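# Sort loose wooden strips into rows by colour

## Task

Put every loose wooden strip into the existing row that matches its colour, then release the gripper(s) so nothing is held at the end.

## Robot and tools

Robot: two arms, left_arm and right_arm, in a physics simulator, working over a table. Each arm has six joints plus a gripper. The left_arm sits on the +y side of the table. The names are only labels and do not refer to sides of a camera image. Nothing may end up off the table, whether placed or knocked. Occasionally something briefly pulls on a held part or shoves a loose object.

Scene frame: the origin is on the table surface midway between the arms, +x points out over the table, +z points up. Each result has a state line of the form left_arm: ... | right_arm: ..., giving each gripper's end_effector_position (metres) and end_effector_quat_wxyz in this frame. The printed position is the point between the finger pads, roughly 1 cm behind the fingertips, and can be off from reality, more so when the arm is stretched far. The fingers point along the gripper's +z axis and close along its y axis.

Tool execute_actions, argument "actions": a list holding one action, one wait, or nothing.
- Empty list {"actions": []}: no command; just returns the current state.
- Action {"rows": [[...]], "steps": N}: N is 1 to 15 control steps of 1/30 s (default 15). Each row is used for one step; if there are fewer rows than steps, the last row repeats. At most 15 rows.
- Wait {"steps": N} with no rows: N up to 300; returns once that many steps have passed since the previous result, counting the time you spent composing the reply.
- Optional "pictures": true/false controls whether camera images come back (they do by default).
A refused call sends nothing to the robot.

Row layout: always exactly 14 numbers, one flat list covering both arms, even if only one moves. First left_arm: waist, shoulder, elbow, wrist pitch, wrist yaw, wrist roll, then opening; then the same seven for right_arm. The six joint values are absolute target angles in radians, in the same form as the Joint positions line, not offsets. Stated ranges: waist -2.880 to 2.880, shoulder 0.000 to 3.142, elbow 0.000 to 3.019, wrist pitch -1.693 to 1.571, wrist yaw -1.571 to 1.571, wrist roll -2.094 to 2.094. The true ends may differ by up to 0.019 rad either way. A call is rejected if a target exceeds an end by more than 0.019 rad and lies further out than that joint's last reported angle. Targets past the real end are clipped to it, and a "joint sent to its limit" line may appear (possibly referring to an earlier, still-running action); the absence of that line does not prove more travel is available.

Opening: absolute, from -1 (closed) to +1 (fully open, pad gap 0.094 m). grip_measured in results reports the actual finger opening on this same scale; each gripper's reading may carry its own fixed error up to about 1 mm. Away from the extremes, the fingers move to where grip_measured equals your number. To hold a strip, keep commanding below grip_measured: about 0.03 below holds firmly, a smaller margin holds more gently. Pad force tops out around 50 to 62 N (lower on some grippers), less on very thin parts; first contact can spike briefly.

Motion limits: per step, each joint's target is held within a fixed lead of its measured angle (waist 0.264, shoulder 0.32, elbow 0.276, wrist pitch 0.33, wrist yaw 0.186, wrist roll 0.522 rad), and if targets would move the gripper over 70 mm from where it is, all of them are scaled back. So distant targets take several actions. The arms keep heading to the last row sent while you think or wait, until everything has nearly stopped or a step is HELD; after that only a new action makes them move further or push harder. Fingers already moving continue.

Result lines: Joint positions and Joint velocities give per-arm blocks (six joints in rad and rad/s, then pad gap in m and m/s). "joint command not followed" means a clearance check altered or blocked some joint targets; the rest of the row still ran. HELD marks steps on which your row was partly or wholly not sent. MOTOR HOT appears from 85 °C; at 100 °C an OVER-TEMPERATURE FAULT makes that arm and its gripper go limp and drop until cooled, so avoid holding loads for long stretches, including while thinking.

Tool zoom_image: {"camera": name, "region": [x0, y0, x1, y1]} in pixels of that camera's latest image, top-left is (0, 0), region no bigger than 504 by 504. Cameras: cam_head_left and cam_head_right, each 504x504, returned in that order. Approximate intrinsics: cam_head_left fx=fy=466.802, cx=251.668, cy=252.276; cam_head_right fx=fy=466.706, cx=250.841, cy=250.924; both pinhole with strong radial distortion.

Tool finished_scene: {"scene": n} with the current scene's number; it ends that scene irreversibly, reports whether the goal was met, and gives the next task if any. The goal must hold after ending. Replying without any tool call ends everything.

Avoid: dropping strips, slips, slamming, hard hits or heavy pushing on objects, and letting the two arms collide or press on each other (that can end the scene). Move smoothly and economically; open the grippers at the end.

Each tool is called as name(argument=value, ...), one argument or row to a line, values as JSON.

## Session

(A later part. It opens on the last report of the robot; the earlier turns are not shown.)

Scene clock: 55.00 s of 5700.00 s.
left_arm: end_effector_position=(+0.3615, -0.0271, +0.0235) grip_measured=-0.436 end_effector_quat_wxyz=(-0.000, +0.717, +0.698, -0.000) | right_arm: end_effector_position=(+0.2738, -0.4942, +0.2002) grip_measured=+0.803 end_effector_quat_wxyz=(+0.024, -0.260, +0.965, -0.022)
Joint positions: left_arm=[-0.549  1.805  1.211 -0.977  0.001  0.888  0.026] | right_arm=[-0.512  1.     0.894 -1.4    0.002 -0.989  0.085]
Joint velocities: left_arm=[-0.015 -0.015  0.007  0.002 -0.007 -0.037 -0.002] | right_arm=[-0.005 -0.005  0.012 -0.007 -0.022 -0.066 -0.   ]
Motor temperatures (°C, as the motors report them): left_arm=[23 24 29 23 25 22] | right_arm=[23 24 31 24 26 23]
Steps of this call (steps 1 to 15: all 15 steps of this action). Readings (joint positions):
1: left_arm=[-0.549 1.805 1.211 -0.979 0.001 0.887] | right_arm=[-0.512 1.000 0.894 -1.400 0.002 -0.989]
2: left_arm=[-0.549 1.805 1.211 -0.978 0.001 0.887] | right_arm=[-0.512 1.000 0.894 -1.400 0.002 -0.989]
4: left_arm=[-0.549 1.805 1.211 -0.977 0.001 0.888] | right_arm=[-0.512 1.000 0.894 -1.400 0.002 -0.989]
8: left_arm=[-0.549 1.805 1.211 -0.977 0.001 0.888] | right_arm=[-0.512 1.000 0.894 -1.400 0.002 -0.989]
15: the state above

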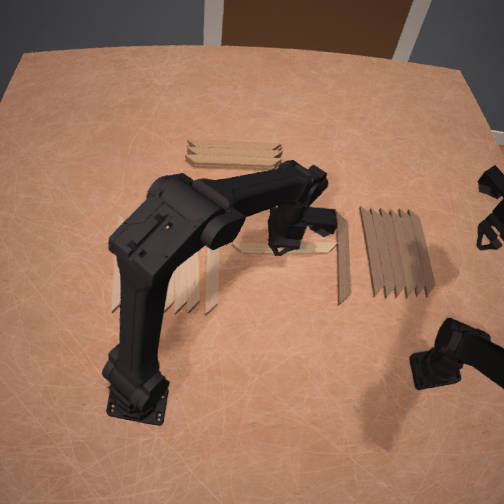

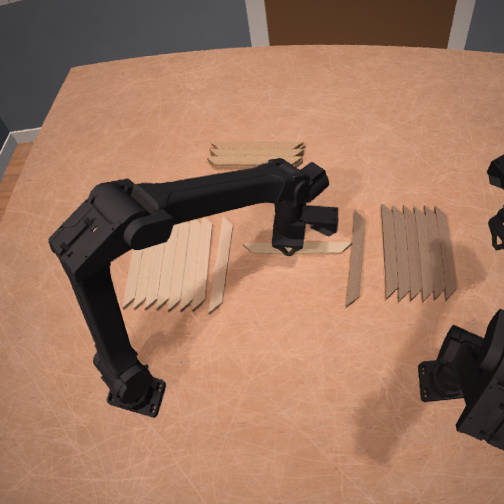

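execute_actions(
  actions=[
    {"rows":[[-0.546,1.72,1.27,-1.06,0,0.9,-0.48,0,1.2,0.9,-1.25,0,-1.0,0.8]],"steps":10},
  ],
  pictures=false,
)

execute_actions(
  actions=[
    {"rows":[[-0.415,1.5,0.95,-1.0,0,-0.587,-0.48,0.3,1.4,0.92,-1.05,0,-0.8,0.8]]},
  ],
  pictures=false,
)

execute_actions(
  actions=[
    {"rows":[[-0.415,1.5,0.95,-1.0,0,-0.587,-0.48,0.7,1.47,0.92,-1.0,0,-0.8,0.8]]},
  ],
  pictures=false,
)

execute_actions(
  actions=[
    {"rows":[[-0.415,1.575,0.892,-0.865,0,-0.587,-0.48,0.7,1.535,0.838,-0.855,0,-0.8,0.8]]},
  ],
)

Scene clock: 62.63 s of 5700.00 s.
left_arm: end_effector_position=(+0.3631, -0.0284, +0.0729) grip_measured=-0.436 end_effector_quat_wxyz=(+0.022, +0.716, +0.697, +0.002) | right_arm: end_effector_position=(+0.3466, -0.3531, +0.1384) grip_measured=+0.803 end_effector_quat_wxyz=(-0.007, -0.502, +0.865, +0.007)
Joint positions: left_arm=[-0.549  1.719  1.238 -1.046  0.001  0.888  0.026] | right_arm=[ 0.012  1.229  0.894 -1.254 -0.005 -0.99   0.085]
Joint velocities: left_arm=[ 0.005 -0.073  0.076  0.002  0.037 -0.007 -0.   ] | right_arm=[ 0.737  0.132  0.002 -0.007 -0.081 -0.007 -0.001]
Motor temperatures (°C, as the motors report them): left_arm=[23 24 29 23 25 22] | right_arm=[23 24 32 24 26 23]
Steps of this call (steps 1 to 15: the robot went on to your last target; steps 16 to 90: nothing new was sent; then 4.30 s passed at rest; steps 91 to 100: all 10 steps of this action). Readings (joint positions):
91: left_arm=[-0.549 1.801 1.214 -0.989 0.001 0.888] | right_arm=[-0.498 1.008 0.894 -1.387 0.007 -0.989]
92: left_arm=[-0.549 1.795 1.215 -1.011 0.001 0.888] | right_arm=[-0.460 1.025 0.894 -1.360 0.008 -0.989]
94: left_arm=[-0.549 1.771 1.215 -1.036 0.001 0.888] | right_arm=[-0.349 1.085 0.894 -1.311 0.008 -0.989]
98: left_arm=[-0.549 1.728 1.230 -1.046 0.001 0.888] | right_arm=[-0.076 1.205 0.894 -1.260 0.001 -0.989]
100: the state above

Scene clock: 63.13 s of 5700.00 s.
left_arm: end_effector_position=(+0.3101, +0.0896, +0.0621) grip_measured=-0.437 end_effector_quat_wxyz=(-0.002, +0.102, +0.995, +0.002) | right_arm: end_effector_position=(+0.3684, -0.2454, +0.0788) grip_measured=+0.803 end_effector_quat_wxyz=(-0.005, -0.557, +0.830, +0.002)
Joint positions: left_arm=[-0.406  1.494  0.927 -1.01  -0.002 -0.363  0.026] | right_arm=[ 0.313  1.417  0.895 -1.059 -0.002 -0.82   0.085]
Joint velocities: left_arm=[-0.063  0.015 -0.007  0.002 -0.037 -1.429  0.   ] | right_arm=[-0.015 -0.034 -0.007  0.007 -0.007  0.081 -0.   ]
Motor temperatures (°C, as the motors report them): left_arm=[23 24 29 23 25 22] | right_arm=[23 24 32 24 26 23]
Steps of this call (steps 1 to 15: all 15 steps of this action). Readings (joint positions):
1: left_arm=[-0.544 1.705 1.221 -1.034 0.003 0.840] | right_arm=[0.043 1.239 0.893 -1.236 -0.000 -0.974]
2: left_arm=[-0.536 1.677 1.176 -1.017 0.004 0.778] | right_arm=[0.082 1.253 0.894 -1.199 0.002 -0.954]
4: left_arm=[-0.499 1.600 1.060 -1.011 0.004 0.625] | right_arm=[0.180 1.303 0.895 -1.126 0.002 -0.912]
8: left_arm=[-0.405 1.497 0.926 -1.011 -0.002 0.234] | right_arm=[0.316 1.410 0.895 -1.062 -0.003 -0.853]
15: the state above

Scene clock: 63.63 s of 5700.00 s.
left_arm: end_effector_position=(+0.3097, +0.0889, +0.0621) grip_measured=-0.438 end_effector_quat_wxyz=(-0.002, +0.000, +1.000, +0.003) | right_arm: end_effector_position=(+0.2983, -0.1166, +0.0616) grip_measured=+0.803 end_effector_quat_wxyz=(+0.004, +0.710, -0.704, -0.001)
Joint positions: left_arm=[-0.408  1.494  0.927 -1.01  -0.002 -0.567  0.026] | right_arm=[ 0.718  1.467  0.895 -1.006 -0.002 -0.812  0.085]
Joint velocities: left_arm=[-0.015 -0.005  0.012 -0.002  0.022 -0.066 -0.001] | right_arm=[-0.132 -0.015 -0.007 -0.007  0.037  0.051 -0.001]
Motor temperatures (°C, as the motors report them): left_arm=[23 24 29 23 25 22] | right_arm=[23 24 32 24 26 23]
Steps of this call (steps 1 to 15: all 15 steps of this action). Readings (joint positions):
1: left_arm=[-0.407 1.494 0.927 -1.010 -0.002 -0.405] | right_arm=[0.326 1.416 0.895 -1.054 0.004 -0.818]
2: left_arm=[-0.408 1.494 0.927 -1.010 -0.002 -0.439] | right_arm=[0.355 1.419 0.895 -1.044 0.007 -0.816]
4: left_arm=[-0.408 1.494 0.927 -1.010 -0.002 -0.489] | right_arm=[0.453 1.430 0.895 -1.026 0.007 -0.815]
8: left_arm=[-0.408 1.494 0.927 -1.010 -0.002 -0.539] | right_arm=[0.680 1.458 0.895 -1.007 -0.002 -0.813]
15: the state above

Scene clock: 64.13 s of 5700.00 s.
left_arm: end_effector_position=(+0.3153, +0.0853, +0.0208) grip_measured=-0.438 end_effector_quat_wxyz=(+0.003, -0.003, +1.000, -0.001) | right_arm: end_effector_position=(+0.2988, -0.1199, +0.0167) grip_measured=+0.803 end_effector_quat_wxyz=(+0.001, +0.707, -0.707, -0.001)
Joint positions: left_arm=[-0.408  1.574  0.887 -0.878 -0.002 -0.574  0.026] | right_arm=[ 0.71   1.54   0.831 -0.865 -0.002 -0.811  0.085]
Joint velocities: left_arm=[-0.005  0.005  0.007 -0.007  0.007 -0.051  0.001] | right_arm=[ 0.015 -0.015 -0.022  0.012 -0.037  0.022  0.001]
Motor temperatures (°C, as the motors report them): left_arm=[23 24 29 23 25 22] | right_arm=[23 24 32 24 26 23]
Steps of this call (steps 1 to 15: all 15 steps of this action). Readings (joint positions):
1: left_arm=[-0.408 1.498 0.921 -0.986 -0.002 -0.569] | right_arm=[0.714 1.469 0.887 -0.980 -0.002 -0.812]
2: left_arm=[-0.408 1.505 0.914 -0.945 -0.002 -0.570] | right_arm=[0.711 1.473 0.875 -0.933 -0.002 -0.812]
4: left_arm=[-0.408 1.534 0.905 -0.898 -0.002 -0.571] | right_arm=[0.710 1.496 0.856 -0.884 -0.002 -0.811]
8: left_arm=[-0.408 1.574 0.888 -0.881 -0.002 -0.573] | right_arm=[0.710 1.536 0.834 -0.868 -0.002 -0.811]
15: the state above

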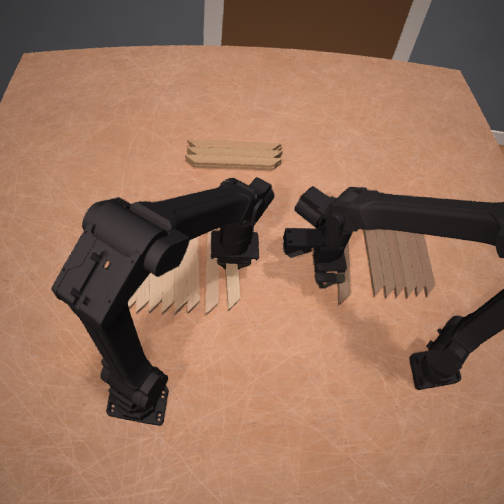

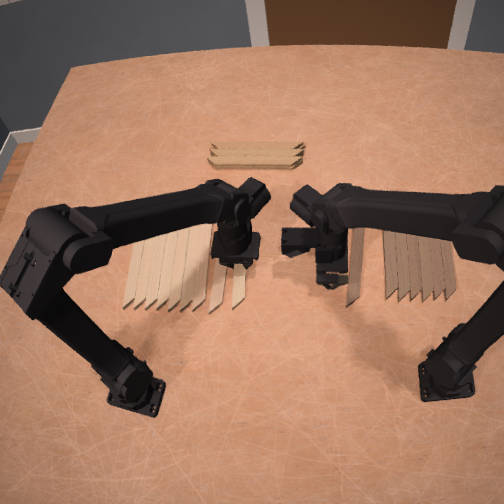

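execute_actions(
  actions=[
    {"rows":[[-0.437,1.535,0.857,-0.865,0,-0.605,-0.48,0.67,1.53,0.838,-0.855,0,-0.87,0.8],[-0.437,1.535,0.857,-0.865,0,-0.605,-0.48,0.65,1.53,0.838,-0.855,0,-0.9,0.8],[-0.437,1.535,0.857,-0.865,0,-0.605,-0.48,0.63,1.53,0.838,-0.855,0,-0.92,0.8],[-0.437,1.535,0.857,-0.865,0,-0.605,-0.48,0.61,1.53,0.838,-0.855,0,-0.94,0.8],[-0.437,1.535,0.857,-0.865,0,-0.605,-0.48,0.59,1.53,0.838,-0.855,0,-0.96,0.8],[-0.437,1.535,0.857,-0.865,0,-0.605,-0.48,0.57,1.53,0.838,-0.855,0,-0.98,0.8],[-0.437,1.535,0.857,-0.865,0,-0.605,-0.48,0.55,1.53,0.838,-0.855,0,-1.0,0.8],[-0.437,1.535,0.857,-0.865,0,-0.605,-0.48,0.53,1.53,0.838,-0.855,0,-1.02,0.8],[-0.437,1.535,0.857,-0.865,0,-0.605,-0.48,0.51,1.53,0.838,-0.855,0,-1.03,0.8]]},
  ],
  pictures=false,
)

execute_actions(
  actions=[
    {"rows":[[-0.437,1.535,0.857,-0.865,0,-0.605,-0.3,0.51,1.53,0.838,-0.855,0,-1.03,0.8]],"steps":7},
  ],
  pictures=false,
)

execute_actions(
  actions=[
    {"rows":[[-0.437,1.47,0.94,-0.97,0,-0.605,-0.3,0.51,1.53,0.838,-0.855,0,-1.03,0.8]],"steps":10},
  ],
)

Scene clock: 72.30 s of 5700.00 s.
left_arm: end_effector_position=(+0.3000, +0.0841, +0.0212) grip_measured=-0.438 end_effector_quat_wxyz=(+0.002, +0.000, +1.000, -0.001) | right_arm: end_effector_position=(+0.3452, -0.1798, +0.0167) grip_measured=+0.803 end_effector_quat_wxyz=(+0.001, +0.701, -0.713, +0.000)
Joint positions: left_arm=[-0.432  1.546  0.854 -0.875 -0.002 -0.592  0.026] | right_arm=[ 0.505  1.54   0.831 -0.864  0.001 -1.     0.085]
Joint velocities: left_arm=[-0.015 -0.005 -0.002 -0.002  0.022 -0.051 -0.   ] | right_arm=[ 0.005  0.015 -0.012  0.002  0.081 -0.139 -0.   ]
Motor temperatures (°C, as the motors report them): left_arm=[23 24 29 23 25 22] | right_arm=[23 24 31 24 26 23]
Steps of this call (steps 1 to 15: the robot went on to your last target; steps 16 to 90: nothing new was sent; then 4.67 s passed at rest; steps 91 to 105: all 15 steps of this action). Readings (joint positions):
91: left_arm=[-0.409 1.573 0.884 -0.877 -0.002 -0.577] | right_arm=[0.709 1.540 0.831 -0.864 -0.002 -0.818]
92: left_arm=[-0.412 1.568 0.878 -0.875 -0.002 -0.580] | right_arm=[0.703 1.540 0.831 -0.864 -0.002 -0.831]
94: left_arm=[-0.422 1.555 0.863 -0.875 -0.002 -0.585] | right_arm=[0.677 1.540 0.831 -0.864 -0.002 -0.862]
98: left_arm=[-0.432 1.546 0.854 -0.875 -0.002 -0.589] | right_arm=[0.584 1.540 0.831 -0.864 -0.002 -0.932]
105: the state above

Scene clock: 72.53 s of 5700.00 s.
left_arm: end_effector_position=(+0.3000, +0.0841, +0.0212) grip_measured=-0.303 end_effector_quat_wxyz=(+0.002, +0.000, +1.000, -0.001) | right_arm: end_effector_position=(+0.3452, -0.1798, +0.0167) grip_measured=+0.803 end_effector_quat_wxyz=(+0.001, +0.706, -0.708, +0.000)
Joint positions: left_arm=[-0.432  1.546  0.854 -0.875 -0.002 -0.592  0.033] | right_arm=[ 0.505  1.54   0.831 -0.864  0.001 -1.015  0.085]
Joint velocities: left_arm=[-0.005  0.005  0.027 -0.012  0.007  0.066 -0.001] | right_arm=[ 0.005 -0.005  0.017 -0.012 -0.022 -0.066 -0.   ]
Motor temperatures (°C, as the motors report them): left_arm=[23 24 29 23 25 22] | right_arm=[23 24 31 24 26 23]
Steps of this call (steps 1 to 7: all 7 steps of this action). Readings (joint positions):
1: left_arm=[-0.432 1.546 0.854 -0.875 -0.002 -0.592] | right_arm=[0.505 1.540 0.831 -0.864 0.001 -1.004]
2: left_arm=[-0.432 1.546 0.854 -0.875 -0.002 -0.592] | right_arm=[0.505 1.540 0.831 -0.864 0.001 -1.007]
4: left_arm=[-0.432 1.546 0.854 -0.875 -0.002 -0.592] | right_arm=[0.505 1.540 0.831 -0.864 0.001 -1.011]
7: the state above

Scene clock: 72.87 s of 5700.00 s.
left_arm: end_effector_position=(+0.3140, +0.0747, +0.0707) grip_measured=-0.303 end_effector_quat_wxyz=(+0.030, -0.000, +0.999, -0.019) | right_arm: end_effector_position=(+0.3452, -0.1798, +0.0167) grip_measured=+0.803 end_effector_quat_wxyz=(+0.001, +0.708, -0.707, +0.000)
Joint positions: left_arm=[-0.432  1.463  0.917 -0.954 -0.002 -0.593  0.033] | right_arm=[ 0.505  1.54   0.831 -0.864  0.001 -1.018  0.085]
Joint velocities: left_arm=[-0.005 -0.005  0.032 -0.017 -0.051 -0.022 -0.   ] | right_arm=[-0.024  0.005 -0.002 -0.007 -0.051 -0.022 -0.   ]
Motor temperatures (°C, as the motors report them): left_arm=[23 24 29 23 25 22] | right_arm=[23 24 31 24 26 23]
Steps of this call (steps 1 to 10: all 10 steps of this action). Readings (joint positions):
1: left_arm=[-0.432 1.543 0.860 -0.891 -0.002 -0.592] | right_arm=[0.505 1.540 0.831 -0.864 0.001 -1.016]
2: left_arm=[-0.432 1.537 0.867 -0.918 -0.002 -0.593] | right_arm=[0.505 1.540 0.831 -0.864 0.001 -1.016]
4: left_arm=[-0.432 1.511 0.883 -0.946 -0.002 -0.593] | right_arm=[0.505 1.540 0.831 -0.864 0.001 -1.018]
8: left_arm=[-0.432 1.469 0.912 -0.954 -0.002 -0.593] | right_arm=[0.505 1.540 0.831 -0.864 0.001 -1.018]
10: the state above

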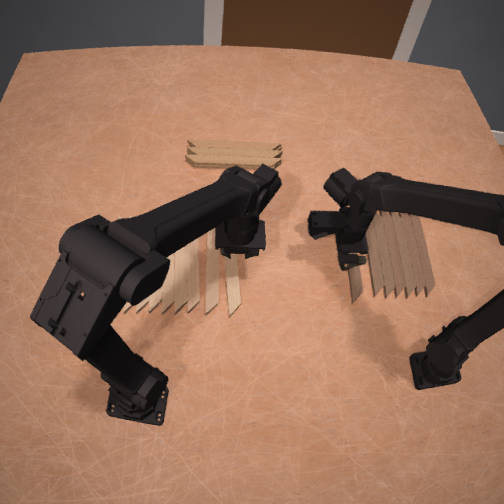

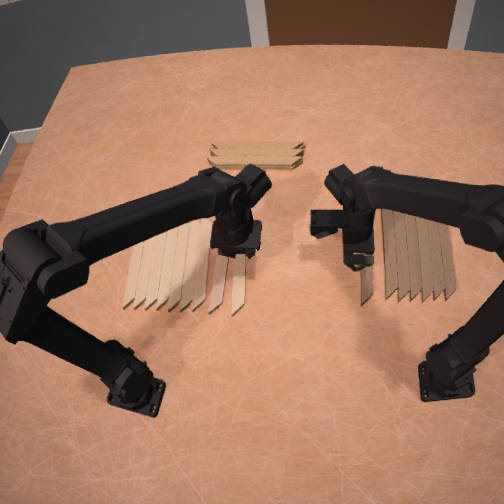

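Right needs ~24 mm more; left repeats the earlier push.

execute_actions(
  actions=[
    {"rows":[[-0.52,1.53,0.99,-1.01,0,0.92,0.8,0.48,1.53,0.838,-0.855,0,-1.06,0.8],[-0.52,1.53,0.99,-1.01,0,0.92,0.8,0.465,1.53,0.838,-0.855,0,-1.08,0.8],[-0.52,1.53,0.99,-1.01,0,0.92,0.8,0.45,1.53,0.838,-0.855,0,-1.1,0.8],[-0.52,1.53,0.99,-1.01,0,0.92,0.8,0.43,1.53,0.838,-0.855,0,-1.1,0.8]]},
  ],
  pictures=false,
)

execute_actions(
  actions=[
    {"steps":15},
  ],
  pictures=false,
)

execute_actions(
  actions=[
    {"rows":[[-0.52,1.605,0.93,-0.87,0,0.92,0.8,0.43,1.53,0.838,-0.855,0,-1.1,0.8]]},
  ],
  pictures=false,
)

execute_actions(
  actions=[
    {"rows":[[-0.5,1.6,0.93,-0.87,0,0.94,0.8,0.43,1.53,0.838,-0.855,0,-1.1,0.8],[-0.485,1.595,0.92,-0.87,0,0.96,0.8,0.43,1.53,0.838,-0.855,0,-1.1,0.8],[-0.47,1.59,0.915,-0.87,0,0.98,0.8,0.43,1.53,0.838,-0.855,0,-1.1,0.8],[-0.455,1.585,0.91,-0.87,0,1.0,0.8,0.43,1.53,0.838,-0.855,0,-1.1,0.8],[-0.44,1.58,0.905,-0.87,0,1.02,0.8,0.43,1.53,0.838,-0.855,0,-1.1,0.8],[-0.425,1.575,0.90,-0.87,0,1.03,0.8,0.43,1.53,0.838,-0.855,0,-1.1,0.8],[-0.41,1.57,0.895,-0.87,0,1.04,0.8,0.43,1.53,0.838,-0.855,0,-1.1,0.8],[-0.39,1.57,0.89,-0.87,0,1.04,0.8,0.43,1.53,0.838,-0.855,0,-1.1,0.8]]},
  ],
)

zoom_image(
  camera="cam_head_right",
  region=[120,170,470,340],
)

Scene clock: 81.73 s of 5700.00 s.
left_arm: end_effector_position=(+0.2947, +0.0417, +0.0629) grip_measured=+0.798 end_effector_quat_wxyz=(+0.006, +0.650, +0.760, +0.000) | right_arm: end_effector_position=(+0.3579, -0.2021, +0.0167) grip_measured=+0.803 end_effector_quat_wxyz=(+0.001, +0.706, -0.708, -0.001)
Joint positions: left_arm=[-0.528  1.52   0.958 -0.996  0.     0.728  0.084] | right_arm=[ 0.434  1.54   0.831 -0.864 -0.001 -1.085  0.085]
Joint velocities: left_arm=[ 0.005 -0.015 -0.002 -0.017  0.037  1.15  -0.001] | right_arm=[ 0.005 -0.005 -0.007  0.017 -0.051 -0.007 -0.001]
Motor temperatures (°C, as the motors report them): left_arm=[23 24 30 23 25 22] | right_arm=[23 24 31 24 26 23]
Steps of this call (steps 1 to 15: the robot went on to your last target; steps 16 to 90: nothing new was sent; then 5.37 s passed at rest; steps 91 to 105: all 15 steps of this action). Readings (joint positions):
91: left_arm=[-0.438 1.467 0.921 -0.966 -0.003 -0.515] | right_arm=[0.505 1.540 0.831 -0.864 0.001 -1.023]
92: left_arm=[-0.449 1.476 0.931 -0.980 -0.004 -0.417] | right_arm=[0.502 1.540 0.831 -0.864 0.000 -1.031]
94: left_arm=[-0.486 1.499 0.949 -0.991 -0.003 -0.221] | right_arm=[0.487 1.540 0.831 -0.864 -0.001 -1.051]
98: left_arm=[-0.529 1.519 0.958 -0.994 0.000 0.172] | right_arm=[0.441 1.540 0.831 -0.864 -0.001 -1.074]
105: the state above

Scene clock: 82.23 s of 5700.00 s.
left_arm: end_effector_position=(+0.2947, +0.0417, +0.0629) grip_measured=+0.798 end_effector_quat_wxyz=(+0.006, +0.714, +0.701, +0.001) | right_arm: end_effector_position=(+0.3579, -0.2021, +0.0167) grip_measured=+0.803 end_effector_quat_wxyz=(+0.001, +0.707, -0.707, -0.001)
Joint positions: left_arm=[-0.528  1.52   0.958 -0.996  0.     0.901  0.084] | right_arm=[ 0.434  1.54   0.831 -0.864 -0.001 -1.088  0.085]
Joint velocities: left_arm=[-0.015 -0.005  0.022 -0.017  0.007  0.066 -0.   ] | right_arm=[ 0.005  0.024  0.002 -0.017  0.007  0.022  0.001]
Motor temperatures (°C, as the motors report them): left_arm=[23 24 30 23 25 22] | right_arm=[23 24 31 24 26 23]
Steps of this call (steps 1 to 15: the robot went on to your last target). Readings (joint positions):
1: left_arm=[-0.528 1.520 0.958 -0.996 0.000 0.764] | right_arm=[0.434 1.540 0.831 -0.864 -0.001 -1.086]
2: left_arm=[-0.528 1.520 0.958 -0.996 0.000 0.793] | right_arm=[0.434 1.540 0.831 -0.864 -0.001 -1.086]
4: left_arm=[-0.528 1.520 0.958 -0.996 0.000 0.834] | right_arm=[0.434 1.540 0.831 -0.864 -0.001 -1.087]
8: left_arm=[-0.528 1.520 0.958 -0.996 0.000 0.878] | right_arm=[0.434 1.540 0.831 -0.864 -0.001 -1.088]
15: the state above

Scene clock: 82.73 s of 5700.00 s.
left_arm: end_effector_position=(+0.2977, +0.0392, +0.0207) grip_measured=+0.798 end_effector_quat_wxyz=(+0.003, +0.716, +0.698, +0.000) | right_arm: end_effector_position=(+0.3579, -0.2021, +0.0167) grip_measured=+0.803 end_effector_quat_wxyz=(+0.001, +0.707, -0.707, -0.001)
Joint positions: left_arm=[-0.528  1.603  0.923 -0.884  0.     0.907  0.084] | right_arm=[ 0.434  1.54   0.831 -0.864 -0.001 -1.088  0.085]
Joint velocities: left_arm=[ 0.005 -0.005 -0.027 -0.017  0.022 -0.11   0.   ] | right_arm=[ 0.005 -0.015  0.007  0.002 -0.022  0.022 -0.001]
Motor temperatures (°C, as the motors report them): left_arm=[23 24 30 23 25 22] | right_arm=[23 24 31 24 26 23]
Steps of this call (steps 1 to 15: all 15 steps of this action). Readings (joint positions):
1: left_arm=[-0.528 1.524 0.953 -0.977 0.000 0.903] | right_arm=[0.434 1.540 0.831 -0.864 -0.001 -1.088]
2: left_arm=[-0.528 1.531 0.949 -0.941 0.000 0.904] | right_arm=[0.434 1.540 0.831 -0.864 -0.001 -1.088]
4: left_arm=[-0.528 1.560 0.944 -0.901 0.000 0.905] | right_arm=[0.434 1.540 0.831 -0.864 -0.001 -1.088]
8: left_arm=[-0.528 1.601 0.928 -0.886 0.000 0.907] | right_arm=[0.434 1.540 0.831 -0.864 -0.001 -1.088]
15: the state above

Scene clock: 83.23 s of 5700.00 s.
left_arm: end_effector_position=(+0.3207, +0.0927, +0.0202) grip_measured=+0.798 end_effector_quat_wxyz=(+0.001, +0.704, +0.711, -0.000) | right_arm: end_effector_position=(+0.3579, -0.2021, +0.0167) grip_measured=+0.803 end_effector_quat_wxyz=(+0.001, +0.707, -0.707, -0.001)
Joint positions: left_arm=[-0.383  1.58   0.892 -0.882  0.001  1.018  0.084] | right_arm=[ 0.434  1.54   0.831 -0.864 -0.001 -1.088  0.085]
Joint velocities: left_arm=[-0.015  0.005  0.002 -0.002 -0.022  0.066  0.001] | right_arm=[-0.005  0.015 -0.027 -0.007 -0.037 -0.066 -0.001]
Motor temperatures (°C, as the motors report them): left_arm=[23 24 30 23 25 22] | right_arm=[23 24 31 24 26 23]
Steps of this call (steps 1 to 15: all 15 steps of this action). Readings (joint positions):
1: left_arm=[-0.526 1.603 0.923 -0.884 0.000 0.911] | right_arm=[0.434 1.540 0.831 -0.864 -0.001 -1.088]
2: left_arm=[-0.523 1.603 0.923 -0.884 0.000 0.917] | right_arm=[0.434 1.540 0.831 -0.864 -0.001 -1.088]
4: left_arm=[-0.504 1.603 0.920 -0.884 0.000 0.938] | right_arm=[0.434 1.540 0.831 -0.864 -0.001 -1.088]
8: left_arm=[-0.436 1.589 0.904 -0.882 0.002 0.987] | right_arm=[0.434 1.540 0.831 -0.864 -0.001 -1.088]
15: the state above

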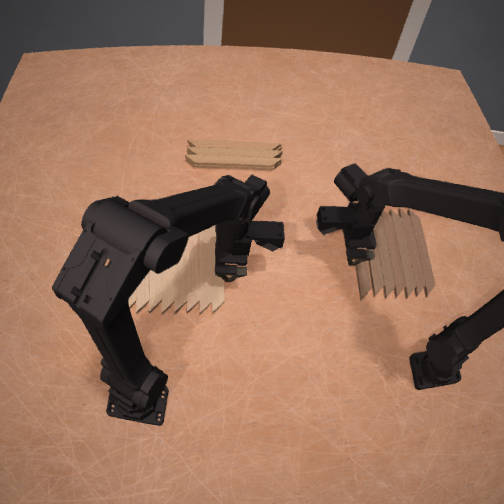

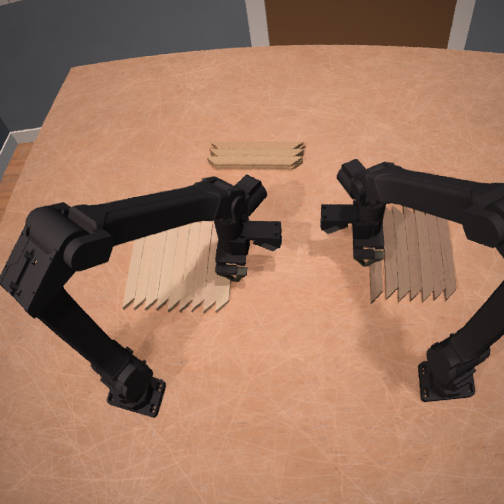

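Region (120, 170, 470, 340) of cam_head_right's 504x504 image, scaled by 1.440, with more detail than that image has; it fills the top 245 rows of this view, and the rest is white.

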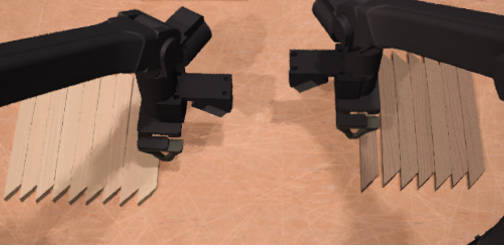

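execute_actions(
  actions=[
    {"rows":[[-0.42,1.48,0.96,-0.97,0,1.04,0.8,0.48,1.44,0.93,-0.96,0,-1.1,0.8]]},
  ],
)

finished_scene(
  scene=2,
)

Scene clock: 85.93 s of 5700.00 s.
left_arm: end_effector_position=(+0.3238, +0.0749, +0.0759) grip_measured=+0.798 end_effector_quat_wxyz=(+0.041, +0.718, +0.694, +0.009) | right_arm: end_effector_position=(+0.3691, -0.1803, +0.0775) grip_measured=+0.803 end_effector_quat_wxyz=(-0.043, +0.720, -0.693, +0.013)
Joint positions: left_arm=[-0.417  1.468  0.937 -0.957  0.     1.027  0.084] | right_arm=[ 0.471  1.43   0.902 -0.953  0.    -1.089  0.085]
Joint velocities: left_arm=[-0.005 -0.005  0.022  0.002 -0.022  0.007 -0.   ] | right_arm=[-0.015 -0.024 -0.002 -0.012 -0.007 -0.037 -0.   ]
Motor temperatures (°C, as the motors report them): left_arm=[23 24 30 23 25 22] | right_arm=[23 25 31 24 26 23]
Steps of this call (steps 1 to 15: the robot went on to your last target; steps 16 to 66: nothing new was sent; steps 67 to 81: all 15 steps of this action). Readings (joint positions):
67: left_arm=[-0.385 1.574 0.895 -0.895 0.001 1.024] | right_arm=[0.437 1.536 0.837 -0.880 -0.000 -1.088]
68: left_arm=[-0.389 1.565 0.899 -0.919 0.000 1.025] | right_arm=[0.441 1.527 0.844 -0.909 0.000 -1.088]
70: left_arm=[-0.403 1.528 0.906 -0.946 0.000 1.026] | right_arm=[0.456 1.495 0.861 -0.941 0.000 -1.088]
74: left_arm=[-0.417 1.473 0.930 -0.955 0.000 1.027] | right_arm=[0.471 1.438 0.894 -0.949 0.000 -1.089]
81: the state above

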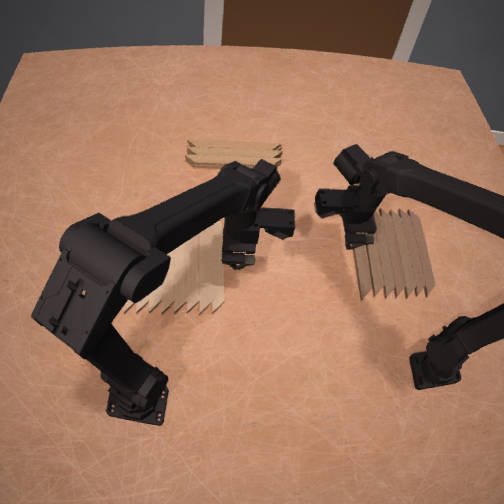

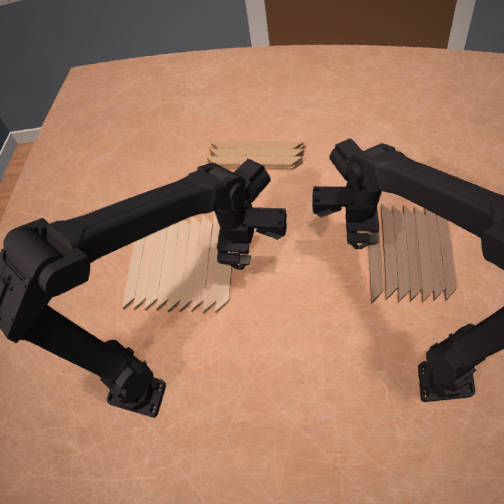

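The scene is finished: the task was done.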